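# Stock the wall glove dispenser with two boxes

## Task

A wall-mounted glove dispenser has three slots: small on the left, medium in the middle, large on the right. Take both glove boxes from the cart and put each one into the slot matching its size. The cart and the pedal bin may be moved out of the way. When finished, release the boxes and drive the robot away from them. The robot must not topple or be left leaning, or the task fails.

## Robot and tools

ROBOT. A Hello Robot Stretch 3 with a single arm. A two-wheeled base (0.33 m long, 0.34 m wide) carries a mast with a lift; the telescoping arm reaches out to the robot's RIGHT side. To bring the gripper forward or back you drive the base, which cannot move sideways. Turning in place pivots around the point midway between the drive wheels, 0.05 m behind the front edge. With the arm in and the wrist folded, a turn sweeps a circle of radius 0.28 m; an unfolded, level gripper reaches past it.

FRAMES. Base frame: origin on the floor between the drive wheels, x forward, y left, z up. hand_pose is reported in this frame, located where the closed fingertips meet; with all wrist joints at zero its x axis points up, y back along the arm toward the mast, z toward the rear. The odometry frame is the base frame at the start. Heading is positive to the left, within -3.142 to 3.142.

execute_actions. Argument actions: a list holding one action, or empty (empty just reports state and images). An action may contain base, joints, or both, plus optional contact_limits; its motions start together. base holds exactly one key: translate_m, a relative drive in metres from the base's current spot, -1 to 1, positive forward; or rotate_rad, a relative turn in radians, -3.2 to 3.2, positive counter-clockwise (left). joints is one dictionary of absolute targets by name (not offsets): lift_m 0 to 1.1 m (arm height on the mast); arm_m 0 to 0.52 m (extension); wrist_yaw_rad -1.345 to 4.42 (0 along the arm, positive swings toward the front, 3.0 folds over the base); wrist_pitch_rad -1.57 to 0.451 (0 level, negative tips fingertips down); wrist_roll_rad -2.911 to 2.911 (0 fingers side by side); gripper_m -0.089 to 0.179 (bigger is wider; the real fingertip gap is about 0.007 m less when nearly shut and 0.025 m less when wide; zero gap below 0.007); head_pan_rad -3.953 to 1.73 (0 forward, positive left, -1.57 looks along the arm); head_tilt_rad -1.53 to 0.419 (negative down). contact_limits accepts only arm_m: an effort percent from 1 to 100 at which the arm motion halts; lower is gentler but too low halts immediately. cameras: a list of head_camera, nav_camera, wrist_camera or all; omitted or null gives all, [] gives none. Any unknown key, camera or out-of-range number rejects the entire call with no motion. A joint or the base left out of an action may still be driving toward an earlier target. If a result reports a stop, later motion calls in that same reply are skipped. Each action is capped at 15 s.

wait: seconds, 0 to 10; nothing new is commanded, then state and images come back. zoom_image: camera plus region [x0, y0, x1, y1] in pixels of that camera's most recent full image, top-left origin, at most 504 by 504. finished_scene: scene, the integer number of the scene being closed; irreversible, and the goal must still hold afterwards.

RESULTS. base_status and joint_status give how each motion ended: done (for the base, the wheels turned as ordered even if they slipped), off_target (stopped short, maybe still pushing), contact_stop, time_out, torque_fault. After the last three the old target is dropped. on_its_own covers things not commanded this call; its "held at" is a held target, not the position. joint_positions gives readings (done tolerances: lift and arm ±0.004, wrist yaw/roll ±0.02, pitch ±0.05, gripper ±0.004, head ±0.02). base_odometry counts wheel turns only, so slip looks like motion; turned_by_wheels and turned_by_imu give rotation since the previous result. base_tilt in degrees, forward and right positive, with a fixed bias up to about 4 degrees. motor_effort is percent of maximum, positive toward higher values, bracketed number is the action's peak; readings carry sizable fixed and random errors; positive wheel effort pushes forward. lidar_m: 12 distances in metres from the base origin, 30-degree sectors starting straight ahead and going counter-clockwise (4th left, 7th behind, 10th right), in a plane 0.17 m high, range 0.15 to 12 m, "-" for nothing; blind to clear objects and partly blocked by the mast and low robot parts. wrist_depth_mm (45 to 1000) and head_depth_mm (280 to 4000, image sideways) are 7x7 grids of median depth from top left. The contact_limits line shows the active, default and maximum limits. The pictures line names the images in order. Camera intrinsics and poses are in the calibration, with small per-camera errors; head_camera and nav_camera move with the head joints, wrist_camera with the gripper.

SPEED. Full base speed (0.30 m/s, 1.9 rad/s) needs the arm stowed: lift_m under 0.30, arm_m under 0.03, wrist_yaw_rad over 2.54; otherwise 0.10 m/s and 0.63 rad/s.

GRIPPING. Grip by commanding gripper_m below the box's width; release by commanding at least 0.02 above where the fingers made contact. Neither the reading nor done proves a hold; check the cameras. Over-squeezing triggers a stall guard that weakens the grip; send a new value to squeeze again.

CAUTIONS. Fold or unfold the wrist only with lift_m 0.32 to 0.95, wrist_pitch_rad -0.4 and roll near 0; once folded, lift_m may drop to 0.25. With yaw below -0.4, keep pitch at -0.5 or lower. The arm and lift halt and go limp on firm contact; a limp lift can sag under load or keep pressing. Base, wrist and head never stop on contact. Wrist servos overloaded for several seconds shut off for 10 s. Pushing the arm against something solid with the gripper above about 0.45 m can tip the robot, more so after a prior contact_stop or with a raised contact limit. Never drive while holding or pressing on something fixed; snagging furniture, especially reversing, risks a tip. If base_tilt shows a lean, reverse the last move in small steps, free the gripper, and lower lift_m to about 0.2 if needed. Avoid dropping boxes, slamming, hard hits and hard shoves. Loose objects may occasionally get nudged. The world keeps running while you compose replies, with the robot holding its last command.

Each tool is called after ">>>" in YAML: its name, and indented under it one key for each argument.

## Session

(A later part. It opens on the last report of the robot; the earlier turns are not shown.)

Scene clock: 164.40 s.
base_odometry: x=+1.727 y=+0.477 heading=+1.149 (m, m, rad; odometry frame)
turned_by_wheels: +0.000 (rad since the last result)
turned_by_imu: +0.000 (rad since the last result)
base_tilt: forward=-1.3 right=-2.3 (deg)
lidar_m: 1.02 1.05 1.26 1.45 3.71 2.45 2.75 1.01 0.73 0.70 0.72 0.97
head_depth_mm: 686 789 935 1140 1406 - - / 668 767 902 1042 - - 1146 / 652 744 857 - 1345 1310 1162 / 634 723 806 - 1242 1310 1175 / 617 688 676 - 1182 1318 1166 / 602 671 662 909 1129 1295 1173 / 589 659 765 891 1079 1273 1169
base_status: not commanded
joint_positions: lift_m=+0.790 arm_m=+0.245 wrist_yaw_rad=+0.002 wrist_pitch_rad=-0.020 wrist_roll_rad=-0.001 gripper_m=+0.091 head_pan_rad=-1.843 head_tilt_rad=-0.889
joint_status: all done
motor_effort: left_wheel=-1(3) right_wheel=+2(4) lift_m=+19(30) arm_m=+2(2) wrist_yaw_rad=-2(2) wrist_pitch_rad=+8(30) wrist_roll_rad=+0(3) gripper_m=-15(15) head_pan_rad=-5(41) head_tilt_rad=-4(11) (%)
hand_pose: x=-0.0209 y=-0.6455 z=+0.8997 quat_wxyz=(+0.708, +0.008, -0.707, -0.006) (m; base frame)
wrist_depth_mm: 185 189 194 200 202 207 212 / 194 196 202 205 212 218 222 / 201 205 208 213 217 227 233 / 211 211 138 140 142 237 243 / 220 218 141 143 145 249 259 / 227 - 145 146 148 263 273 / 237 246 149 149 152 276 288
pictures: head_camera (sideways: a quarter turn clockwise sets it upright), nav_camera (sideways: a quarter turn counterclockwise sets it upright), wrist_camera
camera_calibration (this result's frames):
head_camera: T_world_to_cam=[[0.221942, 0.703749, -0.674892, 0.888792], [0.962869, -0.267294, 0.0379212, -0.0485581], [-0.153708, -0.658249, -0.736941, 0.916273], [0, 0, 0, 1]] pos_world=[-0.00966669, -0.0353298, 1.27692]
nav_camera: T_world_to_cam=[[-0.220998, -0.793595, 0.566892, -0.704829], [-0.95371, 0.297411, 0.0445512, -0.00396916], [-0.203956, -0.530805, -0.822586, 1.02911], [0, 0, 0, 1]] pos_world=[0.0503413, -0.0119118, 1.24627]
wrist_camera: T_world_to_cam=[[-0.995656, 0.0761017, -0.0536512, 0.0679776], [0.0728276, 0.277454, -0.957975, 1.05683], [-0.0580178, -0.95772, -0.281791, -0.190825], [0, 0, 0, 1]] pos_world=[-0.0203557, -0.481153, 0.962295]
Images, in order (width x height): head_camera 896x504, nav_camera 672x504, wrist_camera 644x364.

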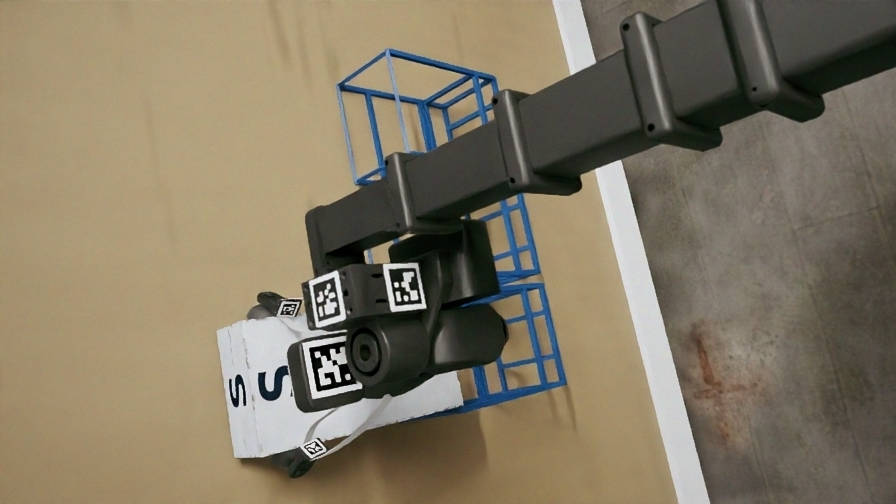

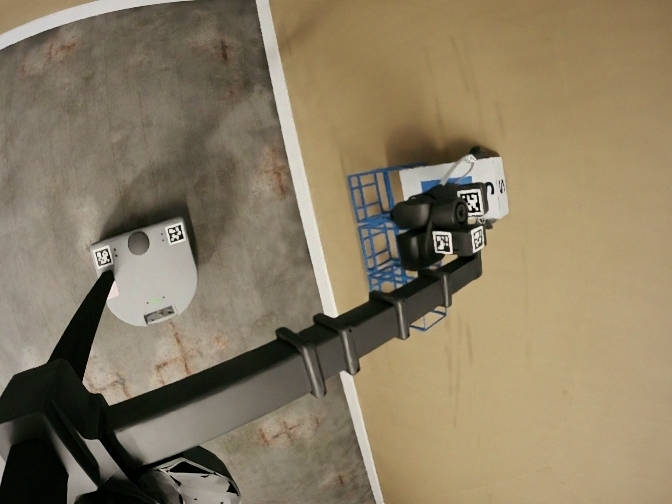

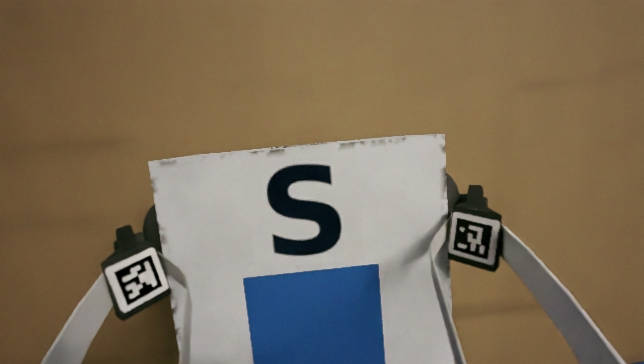

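>>> execute_actions:
  actions:
    - {"joints":{"lift_m":0.82,"wrist_pitch_rad":0.08,"arm_m":0.252}}
  cameras: []

>>> execute_actions:
  actions:
    - {"joints":{"lift_m":0.77}}
  cameras: ["head_camera","wrist_camera"]

Scene clock: 169.70 s.
base_odometry: x=+1.727 y=+0.477 heading=+1.149 (m, m, rad; odometry frame)
turned_by_wheels: +0.000 (rad since the last result)
turned_by_imu: +0.000 (rad since the last result)
base_tilt: forward=-1.3 right=-2.1 (deg)
lidar_m: 1.02 1.05 1.26 1.45 3.72 2.44 2.75 1.01 0.73 0.70 0.72 0.97
head_depth_mm: 686 792 937 1141 1366 - - / 669 769 902 1036 - 1265 1144 / 650 745 844 - 1346 1314 1161 / 633 722 - 1049 1242 1316 1171 / 618 671 - 1003 1186 1321 1164 / 601 647 688 926 1128 1297 1178 / 588 647 766 895 1074 1274 1173
base_status: not commanded
joint_positions: lift_m=+0.820 arm_m=+0.252 wrist_yaw_rad=+0.001 wrist_pitch_rad=+0.002 wrist_roll_rad=+0.000 gripper_m=+0.091 head_pan_rad=-1.843 head_tilt_rad=-0.889
joint_status: wrist_pitch_rad off_target (ended at +0.002, target +0.080); the others done
on_its_own: wrist_pitch_rad is at rest, and its effort (+37) is outside its rest range (-20 to +32)
motor_effort: left_wheel=-2(2) right_wheel=+2(2) lift_m=+28(27) arm_m=+2(1) wrist_yaw_rad=+0(2) wrist_pitch_rad=+37(42) wrist_roll_rad=+0(0) gripper_m=-15(15) head_pan_rad=-3(4) head_tilt_rad=-4(4) (%)
hand_pose: x=-0.0212 y=-0.6530 z=+0.9347 quat_wxyz=(+0.707, +0.000, -0.707, +0.001) (m; base frame)
wrist_depth_mm: 182 185 188 193 198 202 207 / 187 192 196 200 206 210 218 / 195 199 203 207 211 221 224 / 202 205 139 139 142 228 237 / 210 211 141 143 145 240 248 / 219 - 145 147 149 252 261 / 228 236 149 150 152 263 275
pictures: none
No camera images: the call's "cameras" was empty. Leave "cameras" out to get every camera's image.

Scene clock: 171.07 s.
base_odometry: x=+1.727 y=+0.477 heading=+1.149 (m, m, rad; odometry frame)
turned_by_wheels: +0.000 (rad since the last result)
turned_by_imu: +0.000 (rad since the last result)
base_tilt: forward=-1.3 right=-2.2 (deg)
lidar_m: 1.02 1.05 1.25 1.45 3.73 2.45 2.75 1.01 0.73 0.70 0.72 0.97
head_depth_mm: 688 793 937 1140 1419 1329 - / 668 769 901 1039 - - 1145 / 650 744 862 - 1350 1311 1162 / 634 724 811 - 1239 1326 1162 / 617 693 692 - 1185 1316 1164 / 604 682 677 923 1125 1303 1169 / 588 664 762 893 1078 1279 1174
base_status: not commanded
joint_positions: lift_m=+0.770 arm_m=+0.252 wrist_yaw_rad=+0.003 wrist_pitch_rad=+0.006 wrist_roll_rad=+0.001 gripper_m=+0.091 head_pan_rad=-1.843 head_tilt_rad=-0.889
joint_status: all done
on_its_own: wrist_pitch_rad is at rest, and its effort (+34) is outside its rest range (-20 to +32)
motor_effort: left_wheel=-1(2) right_wheel=+2(3) lift_m=+24(26) arm_m=+2(2) wrist_yaw_rad=-2(3) wrist_pitch_rad=+34(36) wrist_roll_rad=-1(1) gripper_m=-15(15) head_pan_rad=-4(4) head_tilt_rad=-4(4) (%)
hand_pose: x=-0.0206 y=-0.6531 z=+0.8861 quat_wxyz=(+0.707, -0.001, -0.707, +0.003) (m; base frame)
wrist_depth_mm: 183 185 189 193 199 202 207 / 189 192 197 202 207 211 215 / 195 200 204 206 211 218 224 / 202 203 138 140 143 228 234 / 210 209 141 143 146 238 243 / 220 - 145 146 148 252 257 / 227 234 148 149 152 264 272
pictures: head_camera (sideways: a quarter turn clockwise sets it upright), wrist_camera
camera_calibration (this result's frames):
head_camera: T_world_to_cam=[[0.222001, 0.703754, -0.674867, 0.888759], [0.962848, -0.267369, 0.0379213, -0.048558], [-0.153751, -0.658213, -0.736964, 0.916303], [0, 0, 0, 1]] pos_world=[-0.00966914, -0.0353278, 1.27692]
wrist_camera: T_world_to_cam=[[-0.995626, 0.0738154, -0.057274, 0.0697705], [0.0742399, 0.252874, -0.964647, 1.03576], [-0.0567227, -0.964679, -0.257248, -0.228223], [0, 0, 0, 1]] pos_world=[-0.0203751, -0.48723, 0.944432]
Images, in order (width x height): head_camera 896x504, wrist_camera 644x364.

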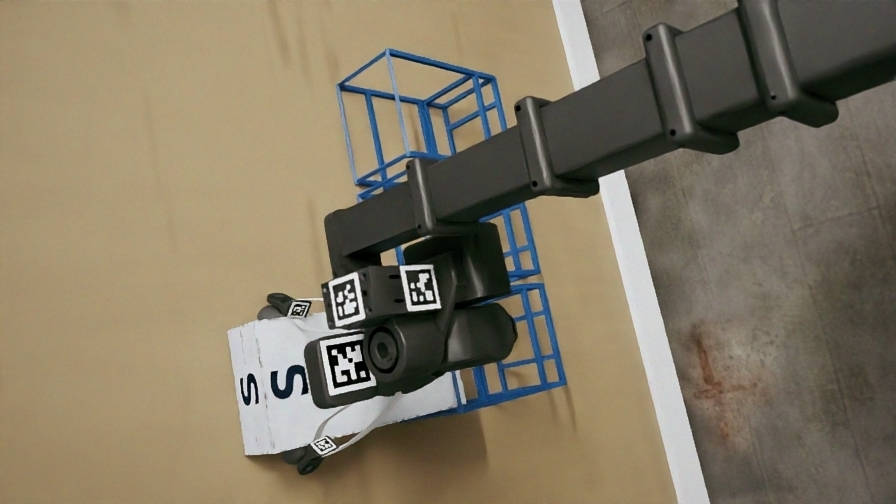

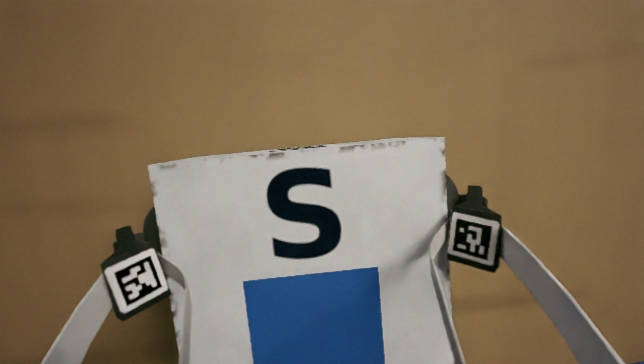

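Going inside now (the post passes in front of the box). Lower further.

>>> execute_actions:
  actions:
    - {"joints":{"lift_m":0.66}}
  cameras: ["head_camera","wrist_camera"]

Scene clock: 175.43 s.
base_odometry: x=+1.727 y=+0.477 heading=+1.149 (m, m, rad; odometry frame)
turned_by_wheels: +0.000 (rad since the last result)
turned_by_imu: +0.000 (rad since the last result)
base_tilt: forward=-1.3 right=-2.3 (deg)
lidar_m: 1.02 1.05 1.25 1.46 3.75 2.45 2.75 1.01 0.73 0.70 0.72 0.97
head_depth_mm: 686 792 935 1140 1413 1313 1181 / 669 769 900 1044 1365 1357 - / 650 745 868 998 1275 1293 1163 / 633 721 840 935 1320 1318 1166 / 618 700 776 - 1260 1317 1172 / 602 681 756 819 1128 1294 1175 / 589 664 759 895 1079 1268 1178
base_status: not commanded
joint_positions: lift_m=+0.660 arm_m=+0.252 wrist_yaw_rad=+0.003 wrist_pitch_rad=+0.005 wrist_roll_rad=+0.001 gripper_m=+0.091 head_pan_rad=-1.843 head_tilt_rad=-0.889
joint_status: all done
on_its_own: wrist_pitch_rad is at rest, and its effort (+35) is outside its rest range (-20 to +32)
motor_effort: left_wheel=-1(1) right_wheel=+2(2) lift_m=+24(23) arm_m=+2(2) wrist_yaw_rad=-3(2) wrist_pitch_rad=+35(35) wrist_roll_rad=-1(1) gripper_m=-15(15) head_pan_rad=-4(4) head_tilt_rad=-4(4) (%)
hand_pose: x=-0.0206 y=-0.6531 z=+0.7760 quat_wxyz=(+0.707, -0.001, -0.707, +0.003) (m; base frame)
wrist_depth_mm: 181 185 191 193 199 203 207 / 189 192 195 201 205 211 216 / 196 198 205 207 212 219 227 / 204 204 138 140 142 229 235 / 212 210 141 143 145 241 245 / 219 - 144 146 149 249 257 / 226 235 148 149 152 263 273
pictures: head_camera (sideways: a quarter turn clockwise sets it upright), wrist_camera
camera_calibration (this result's frames):
head_camera: T_world_to_cam=[[0.222001, 0.703754, -0.674867, 0.888759], [0.962848, -0.267368, 0.0379213, -0.048558], [-0.153751, -0.658213, -0.736964, 0.916303], [0, 0, 0, 1]] pos_world=[-0.00966913, -0.0353278, 1.27692]
wrist_camera: T_world_to_cam=[[-0.995626, 0.0738492, -0.0572257, 0.0634455], [0.0742323, 0.253393, -0.964511, 0.929754], [-0.0567278, -0.964541, -0.257766, -0.256051], [0, 0, 0, 1]] pos_world=[-0.0203749, -0.487249, 0.834387]
Images, in order (width x height): head_camera 896x504, wrist_camera 644x364.

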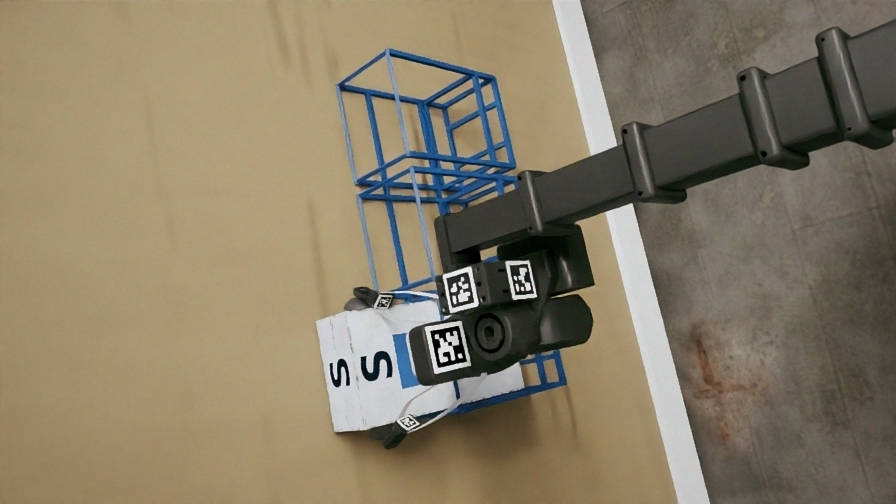

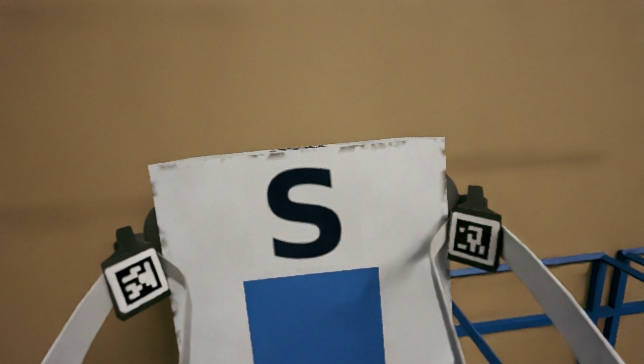

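>>> execute_actions:
  actions:
    - {"joints":{"lift_m":0.62}}
  cameras: ["head_camera"]

>>> execute_actions:
  actions:
    - {"joints":{"gripper_m":0.17}}
  cameras: ["head_camera","wrist_camera"]

Scene clock: 179.57 s.
base_odometry: x=+1.727 y=+0.477 heading=+1.149 (m, m, rad; odometry frame)
turned_by_wheels: +0.000 (rad since the last result)
turned_by_imu: +0.000 (rad since the last result)
base_tilt: forward=-1.2 right=-2.3 (deg)
lidar_m: 1.02 1.05 1.26 1.45 3.73 2.45 2.75 1.01 0.73 0.70 0.72 0.97
head_depth_mm: 686 793 937 1141 1413 1314 1182 / 668 768 899 1040 1369 1329 - / 651 744 869 1001 1274 1299 1154 / 633 722 841 963 1349 1313 1161 / 619 702 798 810 1287 1316 1170 / 602 681 781 815 1135 1298 1171 / 587 666 762 896 1074 1283 1172
base_status: not commanded
joint_positions: lift_m=+0.620 arm_m=+0.252 wrist_yaw_rad=+0.004 wrist_pitch_rad=+0.021 wrist_roll_rad=+0.002 gripper_m=+0.091 head_pan_rad=-1.843 head_tilt_rad=-0.889
joint_status: all done
motor_effort: left_wheel=-1(2) right_wheel=+0(2) lift_m=+22(25) arm_m=+2(2) wrist_yaw_rad=-2(2) wrist_pitch_rad=+27(35) wrist_roll_rad=-1(1) gripper_m=-15(15) head_pan_rad=-4(4) head_tilt_rad=-4(4) (%)
hand_pose: x=-0.0204 y=-0.6534 z=+0.7401 quat_wxyz=(+0.707, -0.006, -0.707, +0.009) (m; base frame)
wrist_depth_mm: 183 188 189 195 200 204 208 / 190 193 197 202 207 209 216 / 196 198 205 208 213 219 225 / 203 205 139 140 142 227 234 / 210 211 142 143 145 236 243 / 216 217 144 146 148 245 252 / 225 230 146 148 150 138 268
pictures: head_camera (sideways: a quarter turn clockwise sets it upright)
camera_calibration (this result's frames):
head_camera: T_world_to_cam=[[0.222001, 0.703754, -0.674867, 0.888759], [0.962848, -0.267369, 0.0379213, -0.048558], [-0.153751, -0.658213, -0.736964, 0.916303], [0, 0, 0, 1]] pos_world=[-0.00966914, -0.0353278, 1.27692]
Images, in order (width x height): head_camera 896x504.

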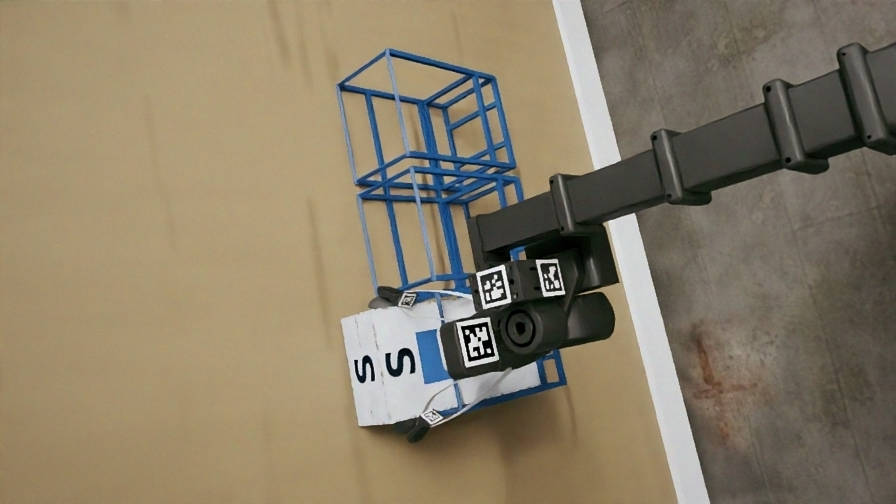

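Scene clock: 180.87 s.
base_odometry: x=+1.727 y=+0.477 heading=+1.149 (m, m, rad; odometry frame)
turned_by_wheels: +0.000 (rad since the last result)
turned_by_imu: +0.000 (rad since the last result)
base_tilt: forward=-1.3 right=-2.3 (deg)
lidar_m: 1.02 1.05 1.26 1.46 3.73 2.45 2.75 1.01 0.73 0.70 0.72 0.97
head_depth_mm: 686 792 938 1141 1412 1307 1179 / 668 768 901 1040 1377 1340 - / 650 745 866 1006 1275 1288 1154 / 635 725 835 984 1340 1311 1167 / 619 702 812 809 1277 1314 1166 / 603 682 786 809 1129 1304 1167 / 588 664 761 903 1082 1278 1175
base_status: not commanded
joint_positions: lift_m=+0.620 arm_m=+0.252 wrist_yaw_rad=+0.002 wrist_pitch_rad=+0.057 wrist_roll_rad=+0.002 gripper_m=+0.170 head_pan_rad=-1.843 head_tilt_rad=-0.889
joint_status: all done
motor_effort: left_wheel=-1(1) right_wheel=+2(1) lift_m=+22(22) arm_m=+2(2) wrist_yaw_rad=-1(2) wrist_pitch_rad=+11(27) wrist_roll_rad=-1(1) gripper_m=+1(84) head_pan_rad=-4(4) head_tilt_rad=-4(4) (%)
hand_pose: x=-0.0210 y=-0.6539 z=+0.7493 quat_wxyz=(+0.707, -0.019, -0.707, +0.021) (m; base frame)
wrist_depth_mm: 186 189 194 197 203 206 211 / 192 195 198 204 209 213 219 / 197 201 206 211 216 222 226 / 204 207 212 216 222 227 236 / 210 214 184 172 166 - 241 / 214 148 132 135 139 244 248 / 224 225 134 138 143 247 256
pictures: head_camera (sideways: a quarter turn clockwise sets it upright), wrist_camera
camera_calibration (this result's frames):
head_camera: T_world_to_cam=[[0.222001, 0.703754, -0.674867, 0.888759], [0.962848, -0.267369, 0.0379213, -0.048558], [-0.153751, -0.658213, -0.736964, 0.916303], [0, 0, 0, 1]] pos_world=[-0.00966915, -0.0353278, 1.27692]
wrist_camera: T_world_to_cam=[[-0.99549, 0.0721873, -0.0615584, 0.0637825], [0.0751042, 0.203207, -0.976251, 0.880271], [-0.0579638, -0.976471, -0.207713, -0.309089], [0, 0, 0, 1]] pos_world=[-0.0205333, -0.485298, 0.79909]
Images, in order (width x height): head_camera 896x504, wrist_camera 644x364.

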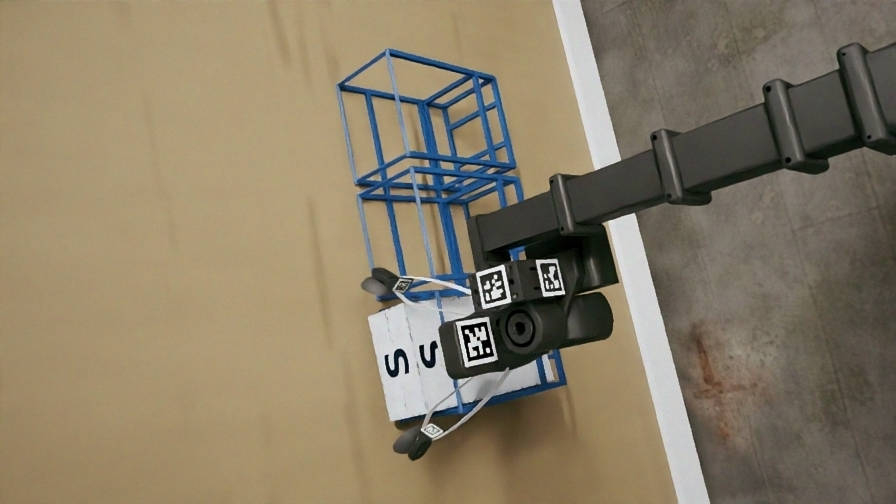

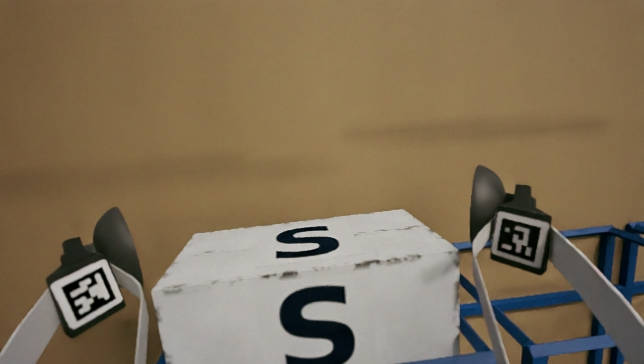

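>>> execute_actions:
  actions:
    - {"joints":{"lift_m":0.72,"wrist_pitch_rad":0}}
  cameras: []

>>> execute_actions:
  actions:
    - {"base":{"rotate_rad":-0.07},"joints":{"arm_m":0,"lift_m":0.9}}
  cameras: []

>>> execute_actions:
  actions:
    - {"base":{"translate_m":-0.9}}
  cameras: []

>>> execute_actions:
  actions:
    - {"base":{"translate_m":-0.825}}
  cameras: []

>>> execute_actions:
  actions:
    - {"base":{"rotate_rad":-1.57}}
  cameras: []

>>> execute_actions:
  actions:
    - {"base":{"translate_m":-0.7},"joints":{"head_pan_rad":-1.57,"head_tilt_rad":-0.6}}

Scene clock: 191.80 s.
base_odometry: x=+1.727 y=+0.477 heading=+1.149 (m, m, rad; odometry frame)
turned_by_wheels: +0.000 (rad since the last result)
turned_by_imu: +0.000 (rad since the last result)
base_tilt: forward=-1.3 right=-2.0 (deg)
lidar_m: 1.02 1.05 1.26 1.46 3.73 2.44 2.75 1.01 0.73 0.70 0.72 0.98
head_depth_mm: 686 792 932 1141 1414 1328 - / 667 768 902 1041 1335 - - / 651 744 870 1009 - 1306 1168 / 634 720 835 - 1276 1317 1168 / 617 703 803 - 1215 1314 1174 / 603 683 778 851 1133 1293 1168 / 588 664 754 891 1079 1272 1173
base_status: not commanded
joint_positions: lift_m=+0.720 arm_m=+0.252 wrist_yaw_rad=+0.002 wrist_pitch_rad=-0.015 wrist_roll_rad=+0.002 gripper_m=+0.170 head_pan_rad=-1.843 head_tilt_rad=-0.889
joint_status: all done
motor_effort: left_wheel=-1(1) right_wheel=+2(1) lift_m=+25(23) arm_m=+2(2) wrist_yaw_rad=-2(2) wrist_pitch_rad=+7(10) wrist_roll_rad=-1(1) gripper_m=+0(1) head_pan_rad=-4(4) head_tilt_rad=-4(4) (%)
hand_pose: x=-0.0210 y=-0.6526 z=+0.8306 quat_wxyz=(+0.707, +0.006, -0.707, -0.005) (m; base frame)
wrist_depth_mm: 181 184 189 193 195 202 206 / 188 191 196 200 204 210 216 / 194 199 203 208 214 221 225 / 203 206 212 220 222 230 238 / 211 217 222 227 235 - 248 / 218 226 231 240 247 254 263 / 235 237 241 213 251 269 273
pictures: none
No camera images: the call's "cameras" was empty. Leave "cameras" out to get every camera's image.

Scene clock: 194.87 s.
base_odometry: x=+1.727 y=+0.477 heading=+1.079 (m, m, rad; odometry frame)
turned_by_wheels: -0.070 (rad since the last result)
turned_by_imu: -0.069 (rad since the last result)
base_tilt: forward=-1.3 right=-2.2 (deg)
lidar_m: 1.02 1.03 1.27 1.26 3.68 2.47 2.44 1.09 0.75 0.70 0.71 0.92
head_depth_mm: 720 832 989 1148 - - 1141 / 694 800 930 1066 - - 1125 / 671 766 897 1000 - - 1149 / 649 740 845 994 - - 1148 / 627 712 821 - - 1295 1163 / 608 687 791 809 1145 1294 1172 / 591 663 754 883 1063 1265 1172
base_status: done
joint_positions: lift_m=+0.900 arm_m=+0.003 wrist_yaw_rad=+0.000 wrist_pitch_rad=-0.016 wrist_roll_rad=+0.002 gripper_m=+0.170 head_pan_rad=-1.843 head_tilt_rad=-0.889
joint_status: all done
joint sent to its limit — the command would take arm_m past its lower limit, so that joint was sent only as far as its limit.
motor_effort: left_wheel=+2(4) right_wheel=-4(7) lift_m=+25(29) arm_m=-3(3) wrist_yaw_rad=+0(1) wrist_pitch_rad=+8(7) wrist_roll_rad=-1(1) gripper_m=+1(0) head_pan_rad=-4(3) head_tilt_rad=-4(4) (%)
hand_pose: x=-0.0215 y=-0.4037 z=+1.0103 quat_wxyz=(+0.707, +0.006, -0.707, -0.006) (m; base frame)
wrist_depth_mm: 385 400 413 435 458 468 492 / 401 417 430 446 473 500 522 / 415 431 450 470 484 515 554 / 433 448 464 493 515 543 573 / 443 465 490 512 537 - 603 / 459 491 521 539 563 612 658 / 490 504 525 488 583 638 675
pictures: none
No camera images: the call's "cameras" was empty. Leave "cameras" out to get every camera's image.

Scene clock: 205.33 s.
base_odometry: x=+1.303 y=-0.316 heading=+1.079 (m, m, rad; odometry frame)
turned_by_wheels: +0.000 (rad since the last result)
turned_by_imu: -0.002 (rad since the last result)
base_tilt: forward=-1.3 right=-2.2 (deg)
lidar_m: 1.91 1.73 1.71 3.51 2.90 1.59 1.86 1.22 0.83 0.78 0.79 1.02
head_depth_mm: 806 935 1103 1296 - - 1142 / 778 894 1054 1229 - - 1129 / 751 861 1005 1161 - - 1147 / 726 827 943 1121 - - 1149 / 702 798 922 - - 1301 1165 / 682 768 883 1014 1279 1324 1167 / 663 744 844 1002 1191 1326 1170
base_status: done
joint_positions: lift_m=+0.900 arm_m=+0.003 wrist_yaw_rad=+0.000 wrist_pitch_rad=-0.016 wrist_roll_rad=+0.002 gripper_m=+0.170 head_pan_rad=-1.843 head_tilt_rad=-0.889
joint_status: not commanded
motor_effort: left_wheel=+2(3) right_wheel=-3(9) lift_m=+24(24) arm_m=-3(2) wrist_yaw_rad=+1(0) wrist_pitch_rad=+8(7) wrist_roll_rad=-1(1) gripper_m=+0(0) head_pan_rad=-5(4) head_tilt_rad=-4(4) (%)
hand_pose: x=-0.0215 y=-0.4037 z=+1.0103 quat_wxyz=(+0.707, +0.006, -0.707, -0.006) (m; base frame)
wrist_depth_mm: 450 470 492 511 528 560 589 / 469 484 501 523 550 592 613 / 476 504 534 553 575 616 636 / 504 528 555 582 599 655 661 / 520 545 573 606 626 - 712 / 537 571 593 636 662 700 753 / 571 591 625 658 706 767 783
pictures: none
No camera images: the call's "cameras" was empty. Leave "cameras" out to get every camera's image.

Scene clock: 214.83 s.
base_odometry: x=+0.914 y=-1.044 heading=+1.080 (m, m, rad; odometry frame)
turned_by_wheels: +0.000 (rad since the last result)
turned_by_imu: -0.002 (rad since the last result)
base_tilt: forward=-1.3 right=-2.3 (deg)
lidar_m: 2.47 2.35 2.76 3.47 0.95 0.88 1.04 1.05 0.91 0.85 0.87 1.11
head_depth_mm: 890 1027 1221 1422 - - 1142 / 858 985 1162 1353 - - 1128 / 827 947 1108 1282 - - 1146 / 800 911 1043 1235 - - 1155 / 775 878 1016 - - 1294 1166 / 750 847 974 1115 1403 1324 1167 / 727 819 930 1099 1313 1328 1176
base_status: done
joint_positions: lift_m=+0.900 arm_m=+0.003 wrist_yaw_rad=+0.000 wrist_pitch_rad=-0.016 wrist_roll_rad=+0.002 gripper_m=+0.170 head_pan_rad=-1.843 head_tilt_rad=-0.889
joint_status: not commanded
motor_effort: left_wheel=+2(2) right_wheel=-4(10) lift_m=+25(25) arm_m=-3(3) wrist_yaw_rad=+0(1) wrist_pitch_rad=+7(7) wrist_roll_rad=-1(1) gripper_m=+1(1) head_pan_rad=-4(4) head_tilt_rad=-3(4) (%)
hand_pose: x=-0.0215 y=-0.4037 z=+1.0103 quat_wxyz=(+0.707, +0.006, -0.707, -0.006) (m; base frame)
wrist_depth_mm: 511 534 548 578 596 633 676 / 529 549 570 609 629 673 690 / 547 576 603 618 658 690 741 / 568 604 616 668 692 724 770 / 594 625 644 682 728 - 811 / 625 654 683 711 764 799 867 / 663 687 717 755 824 850 909
pictures: none
No camera images: the call's "cameras" was empty. Leave "cameras" out to get every camera's image.

Scene clock: 218.30 s.
base_odometry: x=+0.914 y=-1.044 heading=-0.490 (m, m, rad; odometry frame)
turned_by_wheels: -1.570 (rad since the last result)
turned_by_imu: -1.543 (rad since the last result)
base_tilt: forward=-1.3 right=-2.1 (deg)
lidar_m: 0.85 0.87 1.12 2.52 2.49 2.78 3.47 0.94 0.88 1.04 1.05 0.91
head_depth_mm: 1091 1186 1360 1560 - - 1139 / 1048 1212 1405 1613 - - 1128 / 1015 1162 1363 1566 - - 1145 / 983 1121 1278 1513 - - 1147 / 948 1080 1238 - - 1299 1165 / 921 1039 1202 1376 1485 1325 1167 / 891 1004 1146 1359 1498 1330 1177
base_status: done
joint_positions: lift_m=+0.900 arm_m=+0.003 wrist_yaw_rad=+0.000 wrist_pitch_rad=-0.016 wrist_roll_rad=+0.002 gripper_m=+0.170 head_pan_rad=-1.843 head_tilt_rad=-0.889
joint_status: not commanded
motor_effort: left_wheel=+2(6) right_wheel=-4(9) lift_m=+25(25) arm_m=-3(3) wrist_yaw_rad=+0(0) wrist_pitch_rad=+8(8) wrist_roll_rad=-1(1) gripper_m=+1(0) head_pan_rad=-4(4) head_tilt_rad=-4(3) (%)
hand_pose: x=-0.0215 y=-0.4037 z=+1.0103 quat_wxyz=(+0.707, +0.006, -0.707, -0.006) (m; base frame)
wrist_depth_mm: 676 718 744 749 788 824 875 / 696 712 746 810 822 858 939 / 730 754 782 842 859 895 942 / 747 783 834 842 907 942 975 / 776 825 850 912 952 - 833 / 796 848 892 950 984 - 797 / 876 881 913 989 - - 850
pictures: none
No camera images: the call's "cameras" was empty. Leave "cameras" out to get every camera's image.

Scene clock: 226.77 s.
base_odometry: x=+0.296 y=-0.714 heading=-0.490 (m, m, rad; odometry frame)
turned_by_wheels: +0.000 (rad since the last result)
turned_by_imu: -0.001 (rad since the last result)
base_tilt: forward=-1.3 right=-2.2 (deg)
lidar_m: 1.55 1.57 2.03 2.09 2.09 2.69 2.76 1.71 0.71 0.66 1.12 1.43
head_depth_mm: 952 1037 1142 1208 1011 1094 - / 946 1026 1131 1143 977 1089 - / 936 1020 1122 1117 854 - - / 932 1016 1117 828 863 1093 1192 / 928 1011 1110 1193 1039 1472 1323 / 925 1003 1099 1213 1362 1505 1330 / 914 998 1094 1218 1349 1511 1337
base_status: done
joint_positions: lift_m=+0.900 arm_m=+0.003 wrist_yaw_rad=+0.000 wrist_pitch_rad=-0.016 wrist_roll_rad=+0.002 gripper_m=+0.170 head_pan_rad=-1.577 head_tilt_rad=-0.607
joint_status: all done
motor_effort: left_wheel=+2(3) right_wheel=-4(10) lift_m=+24(25) arm_m=-3(3) wrist_yaw_rad=+0(0) wrist_pitch_rad=+7(8) wrist_roll_rad=-1(1) gripper_m=+0(1) head_pan_rad=+4(28) head_tilt_rad=+2(17) (%)
hand_pose: x=-0.0215 y=-0.4037 z=+1.0103 quat_wxyz=(+0.707, +0.006, -0.707, -0.006) (m; base frame)
wrist_depth_mm: 738 736 784 822 883 883 932 / 762 774 823 834 894 941 964 / 792 807 859 893 944 - - / 803 849 867 911 995 - - / 859 901 903 532 896 - - / 879 938 950 559 695 - - / 969 950 - 526 553 - -
pictures: head_camera (sideways: a quarter turn clockwise sets it upright), nav_camera (sideways: a quarter turn counterclockwise sets it upright), wrist_camera
camera_calibration (this result's frames):
head_camera: T_world_to_cam=[[0.0280035, 0.520127, -0.85363, 1.12295], [0.999335, 0.00539553, 0.036071, -0.0463854], [0.0233673, -0.854072, -0.51963, 0.63251], [0, 0, 0, 1]] pos_world=[0.000127792, -0.0436194, 1.28893]
nav_camera: T_world_to_cam=[[-0.00367432, -0.633244, 0.773944, -0.97596], [-0.998266, 0.0477984, 0.0343696, 0.00954343], [-0.0587576, -0.772475, -0.632321, 0.780788], [0, 0, 0, 1]] pos_world=[0.0518181, -0.0153376, 1.24872]
wrist_camera: T_world_to_cam=[[-0.995355, 0.0783185, -0.0559859, 0.0581666], [0.0754829, 0.273933, -0.958782, 1.09521], [-0.059754, -0.958554, -0.278573, 0.0682378], [0, 0, 0, 1]] pos_world=[-0.020696, -0.239162, 1.07234]
Images, in order (width x height): head_camera 896x504, nav_camera 672x504, wrist_camera 644x364.

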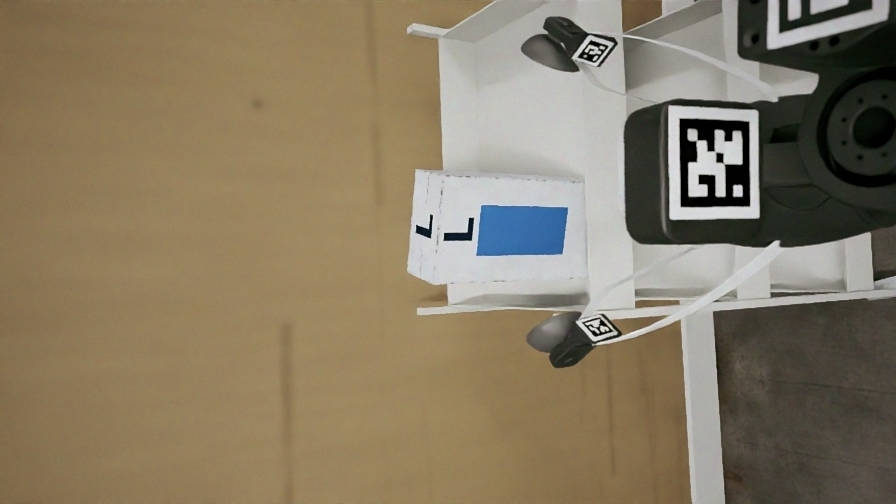

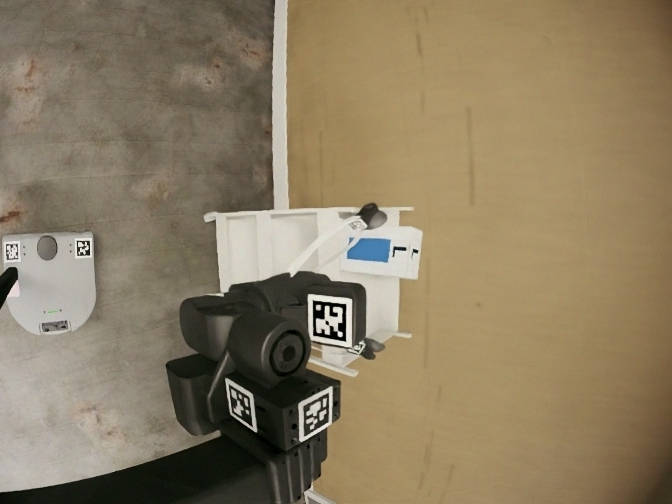

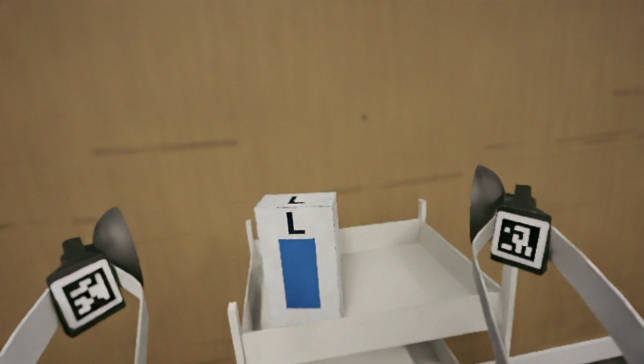

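>>> execute_actions:
  actions:
    - {"base":{"translate_m":0.008},"joints":{"lift_m":0.765,"arm_m":0.28,"gripper_m":0.179,"head_tilt_rad":-0.75}}
  cameras: ["head_camera","wrist_camera"]

Scene clock: 235.67 s.
base_odometry: x=+0.303 y=-0.718 heading=-0.490 (m, m, rad; odometry frame)
turned_by_wheels: +0.000 (rad since the last result)
turned_by_imu: +0.000 (rad since the last result)
base_tilt: forward=-1.3 right=-2.1 (deg)
lidar_m: 1.54 1.56 2.02 2.08 2.08 2.69 2.76 1.71 0.71 0.66 1.11 1.43
head_depth_mm: 964 1075 1169 1024 - - 1201 / 960 1066 1162 1076 1063 1280 1231 / 955 1059 1130 - 1110 1279 1232 / 946 1049 1121 873 1140 1281 1234 / 939 1044 1159 1318 1563 1396 1233 / 933 1042 1167 1335 1558 1436 1235 / 931 1030 1161 1324 1534 1435 1242
base_status: done
joint_positions: lift_m=+0.765 arm_m=+0.280 wrist_yaw_rad=+0.000 wrist_pitch_rad=-0.017 wrist_roll_rad=+0.002 gripper_m=+0.179 head_pan_rad=-1.577 head_tilt_rad=-0.741
joint_status: all done
motor_effort: left_wheel=+2(6) right_wheel=-3(7) lift_m=+20(16) arm_m=+2(4) wrist_yaw_rad=+0(1) wrist_pitch_rad=+7(8) wrist_roll_rad=-1(1) gripper_m=+0(49) head_pan_rad=+4(4) head_tilt_rad=-3(13) (%)
hand_pose: x=-0.0214 y=-0.6805 z=+0.8755 quat_wxyz=(+0.707, +0.006, -0.707, -0.006) (m; base frame)
wrist_depth_mm: 478 513 527 554 583 597 639 / 513 528 549 573 600 632 665 / 525 544 562 585 629 646 699 / 541 565 217 210 658 691 727 / 572 599 228 222 550 566 773 / - 624 240 232 456 444 403 / 629 650 258 247 367 361 345
pictures: head_camera (sideways: a quarter turn clockwise sets it upright), wrist_camera
camera_calibration (this result's frames):
head_camera: T_world_to_cam=[[0.028552, 0.629802, -0.776231, 1.02204], [0.999303, 0.000696445, 0.0373223, -0.0480079], [0.0240463, -0.776755, -0.629343, 0.77524], [0, 0, 0, 1]] pos_world=[0.000151379, -0.0414796, 1.28302]
wrist_camera: T_world_to_cam=[[-0.995368, 0.0781809, -0.0559527, 0.0722156], [0.0754386, 0.274355, -0.958665, 1.04195], [-0.0595984, -0.958445, -0.278982, -0.234217], [0, 0, 0, 1]] pos_world=[-0.0206812, -0.515995, 0.937581]
Images, in order (width x height): head_camera 896x504, wrist_camera 644x364.

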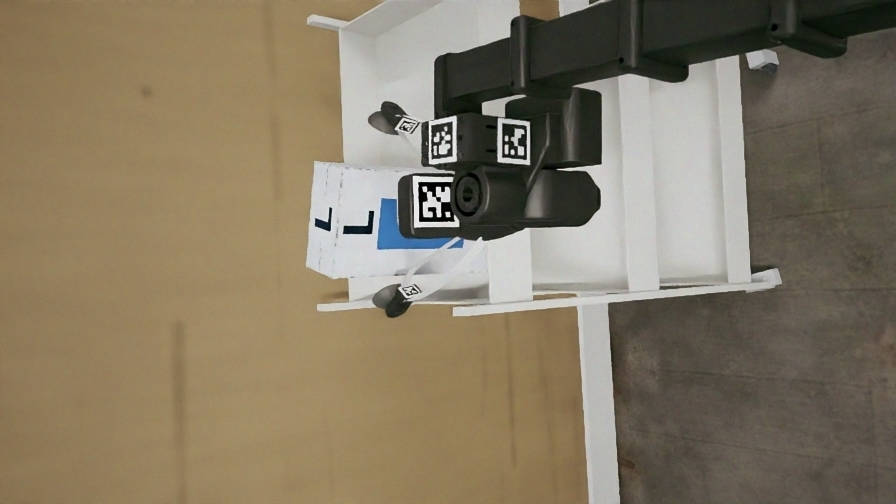

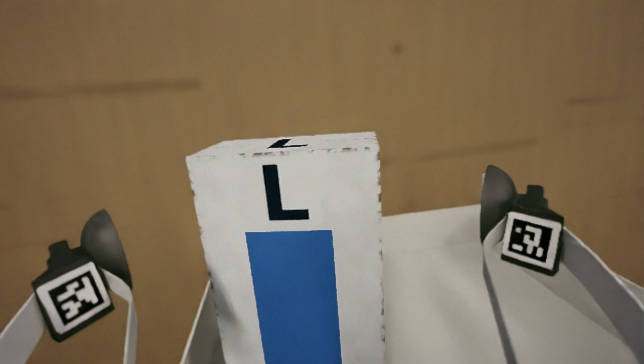

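>>> execute_actions:
  actions:
    - {"base":{"translate_m":0.016},"joints":{"lift_m":0.76,"arm_m":0.357}}
  cameras: ["head_camera","wrist_camera"]

Scene clock: 241.90 s.
base_odometry: x=+0.317 y=-0.726 heading=-0.490 (m, m, rad; odometry frame)
turned_by_wheels: +0.000 (rad since the last result)
turned_by_imu: +0.000 (rad since the last result)
base_tilt: forward=-1.3 right=-2.2 (deg)
lidar_m: 1.53 1.54 2.00 2.11 2.09 2.69 2.78 1.71 0.71 0.66 1.11 1.44
head_depth_mm: 958 1070 1167 1031 - - 1194 / 956 1067 1166 - 1136 1276 1239 / 947 1056 1131 - 1155 1281 1229 / 944 1052 1122 935 1139 1266 1233 / 936 1040 1155 1319 1567 1434 1237 / 934 1036 1168 1329 1550 1435 1233 / 929 1027 1156 1319 1540 1433 1240
base_status: done
joint_positions: lift_m=+0.760 arm_m=+0.357 wrist_yaw_rad=+0.000 wrist_pitch_rad=-0.017 wrist_roll_rad=+0.002 gripper_m=+0.179 head_pan_rad=-1.577 head_tilt_rad=-0.741
joint_status: all done
motor_effort: left_wheel=+2(5) right_wheel=-3(7) lift_m=+20(22) arm_m=+2(2) wrist_yaw_rad=-1(1) wrist_pitch_rad=+8(8) wrist_roll_rad=-1(1) gripper_m=+1(0) head_pan_rad=+4(4) head_tilt_rad=-3(3) (%)
hand_pose: x=-0.0214 y=-0.7575 z=+0.8705 quat_wxyz=(+0.707, +0.006, -0.707, -0.006) (m; base frame)
wrist_depth_mm: 422 436 455 474 492 525 547 / 436 457 480 498 513 541 566 / 450 469 491 508 536 562 608 / 467 485 140 134 130 598 618 / 497 505 144 139 135 484 657 / - 537 152 147 141 441 392 / 550 556 160 155 149 356 340
pictures: head_camera (sideways: a quarter turn clockwise sets it upright), wrist_camera
camera_calibration (this result's frames):
head_camera: T_world_to_cam=[[0.0285521, 0.629808, -0.776226, 1.02204], [0.999303, 0.000696045, 0.0373224, -0.0480079], [0.0240462, -0.77675, -0.629349, 0.775248], [0, 0, 0, 1]] pos_world=[0.000151375, -0.0414794, 1.28302]
wrist_camera: T_world_to_cam=[[-0.995367, 0.0781867, -0.0559524, 0.0779584], [0.0754399, 0.274354, -0.958665, 1.05828], [-0.0596041, -0.958445, -0.278981, -0.309414], [0, 0, 0, 1]] pos_world=[-0.0206817, -0.592995, 0.932578]
Images, in order (width x height): head_camera 896x504, wrist_camera 644x364.

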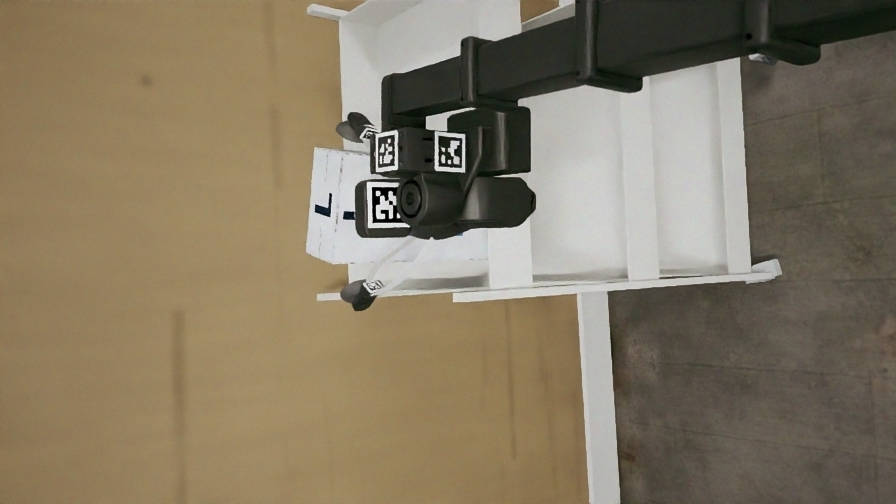

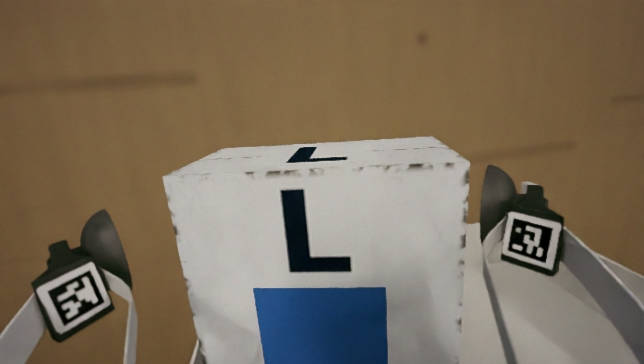

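>>> execute_actions:
  actions:
    - {"joints":{"gripper_m":0.09,"arm_m":0.365}}
  cameras: []

>>> execute_actions:
  actions:
    - {"joints":{"lift_m":1.02,"wrist_pitch_rad":0.08}}
  cameras: ["wrist_camera"]

Scene clock: 247.67 s.
base_odometry: x=+0.317 y=-0.726 heading=-0.490 (m, m, rad; odometry frame)
turned_by_wheels: +0.000 (rad since the last result)
turned_by_imu: +0.000 (rad since the last result)
base_tilt: forward=-1.2 right=-2.3 (deg)
lidar_m: 1.52 1.55 1.99 2.11 2.09 2.70 2.79 1.71 0.71 0.66 1.12 1.44
head_depth_mm: 963 1072 1166 1033 - - 1196 / 958 1065 1156 - 1133 1277 1234 / 951 1060 1127 - 1139 1281 1232 / 944 1054 1126 926 1144 1269 1236 / 940 1041 1154 1316 1565 1435 1233 / 932 1034 1162 1328 1549 1438 1243 / 929 1030 1166 1326 1538 1435 1245
base_status: not commanded
joint_positions: lift_m=+0.760 arm_m=+0.365 wrist_yaw_rad=-0.009 wrist_pitch_rad=-0.017 wrist_roll_rad=+0.002 gripper_m=+0.091 head_pan_rad=-1.577 head_tilt_rad=-0.741
joint_status: all done
motor_effort: left_wheel=+0(1) right_wheel=+1(3) lift_m=+19(19) arm_m=+2(3) wrist_yaw_rad=+5(6) wrist_pitch_rad=+7(8) wrist_roll_rad=-1(1) gripper_m=-18(92) head_pan_rad=+4(4) head_tilt_rad=-3(3) (%)
hand_pose: x=-0.0236 y=-0.7655 z=+0.8705 quat_wxyz=(+0.707, +0.003, -0.707, -0.009) (m; base frame)
wrist_depth_mm: 417 433 447 467 489 519 537 / 429 444 467 481 511 544 571 / 445 467 479 503 535 567 602 / 468 466 133 127 123 576 631 / 468 314 136 132 128 468 658 / 499 - 143 139 134 426 368 / 516 549 150 146 141 356 333
pictures: none
No camera images: the call's "cameras" was empty. Leave "cameras" out to get every camera's image.

Scene clock: 250.87 s.
base_odometry: x=+0.317 y=-0.726 heading=-0.490 (m, m, rad; odometry frame)
turned_by_wheels: +0.000 (rad since the last result)
turned_by_imu: +0.000 (rad since the last result)
base_tilt: forward=-1.2 right=-2.2 (deg)
lidar_m: 1.52 1.55 2.00 2.11 2.09 2.70 2.78 1.71 0.70 0.66 1.12 1.44
head_depth_mm: - 1086 1168 1001 1132 1329 1227 / - 1112 1157 1006 1133 1279 1231 / - - 752 1004 1142 1280 1225 / 903 703 1107 1005 1136 1268 1235 / 937 1039 1152 1315 1572 1429 1231 / 932 1036 1161 1329 1543 1434 1236 / 927 1028 1158 1321 1540 1441 1239
base_status: not commanded
joint_positions: lift_m=+1.020 arm_m=+0.365 wrist_yaw_rad=+0.001 wrist_pitch_rad=+0.005 wrist_roll_rad=+0.001 gripper_m=+0.091 head_pan_rad=-1.577 head_tilt_rad=-0.741
joint_status: wrist_pitch_rad off_target (ended at +0.005, target +0.080); the others done
on_its_own: wrist_pitch_rad is at rest, and its effort (+35) is outside its rest range (-20 to +32)
motor_effort: left_wheel=+2(2) right_wheel=-3(3) lift_m=+28(31) arm_m=+2(2) wrist_yaw_rad=+0(4) wrist_pitch_rad=+35(38) wrist_roll_rad=-1(1) gripper_m=-18(18) head_pan_rad=+4(4) head_tilt_rad=-3(3) (%)
hand_pose: x=-0.0213 y=-0.7661 z=+1.1355 quat_wxyz=(+0.707, -0.001, -0.707, +0.002) (m; base frame)
wrist_depth_mm: 414 432 446 468 497 516 542 / 426 451 466 490 508 530 563 / 449 462 482 502 532 557 584 / 463 476 134 129 125 579 618 / 477 142 137 132 128 629 635 / 497 - 141 137 133 646 690 / 513 542 147 142 138 681 699
pictures: wrist_camera
camera_calibration (this result's frames):
wrist_camera: T_world_to_cam=[[-0.99541, 0.0765664, -0.0574207, 0.0939858], [0.0751601, 0.253961, -0.96429, 1.30541], [-0.0592496, -0.964179, -0.25855, -0.27128], [0, 0, 0, 1]] pos_world=[-0.0206332, -0.600281, 1.19405]
Images, in order (width x height): wrist_camera 644x364.

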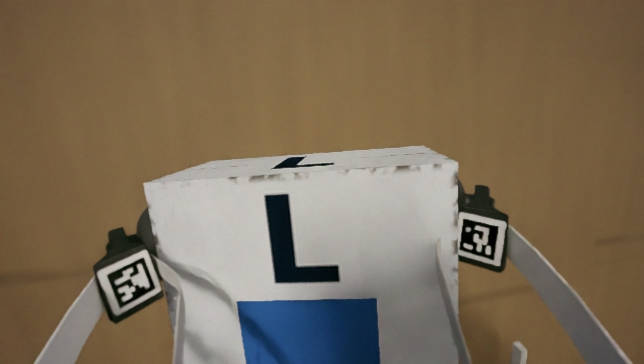

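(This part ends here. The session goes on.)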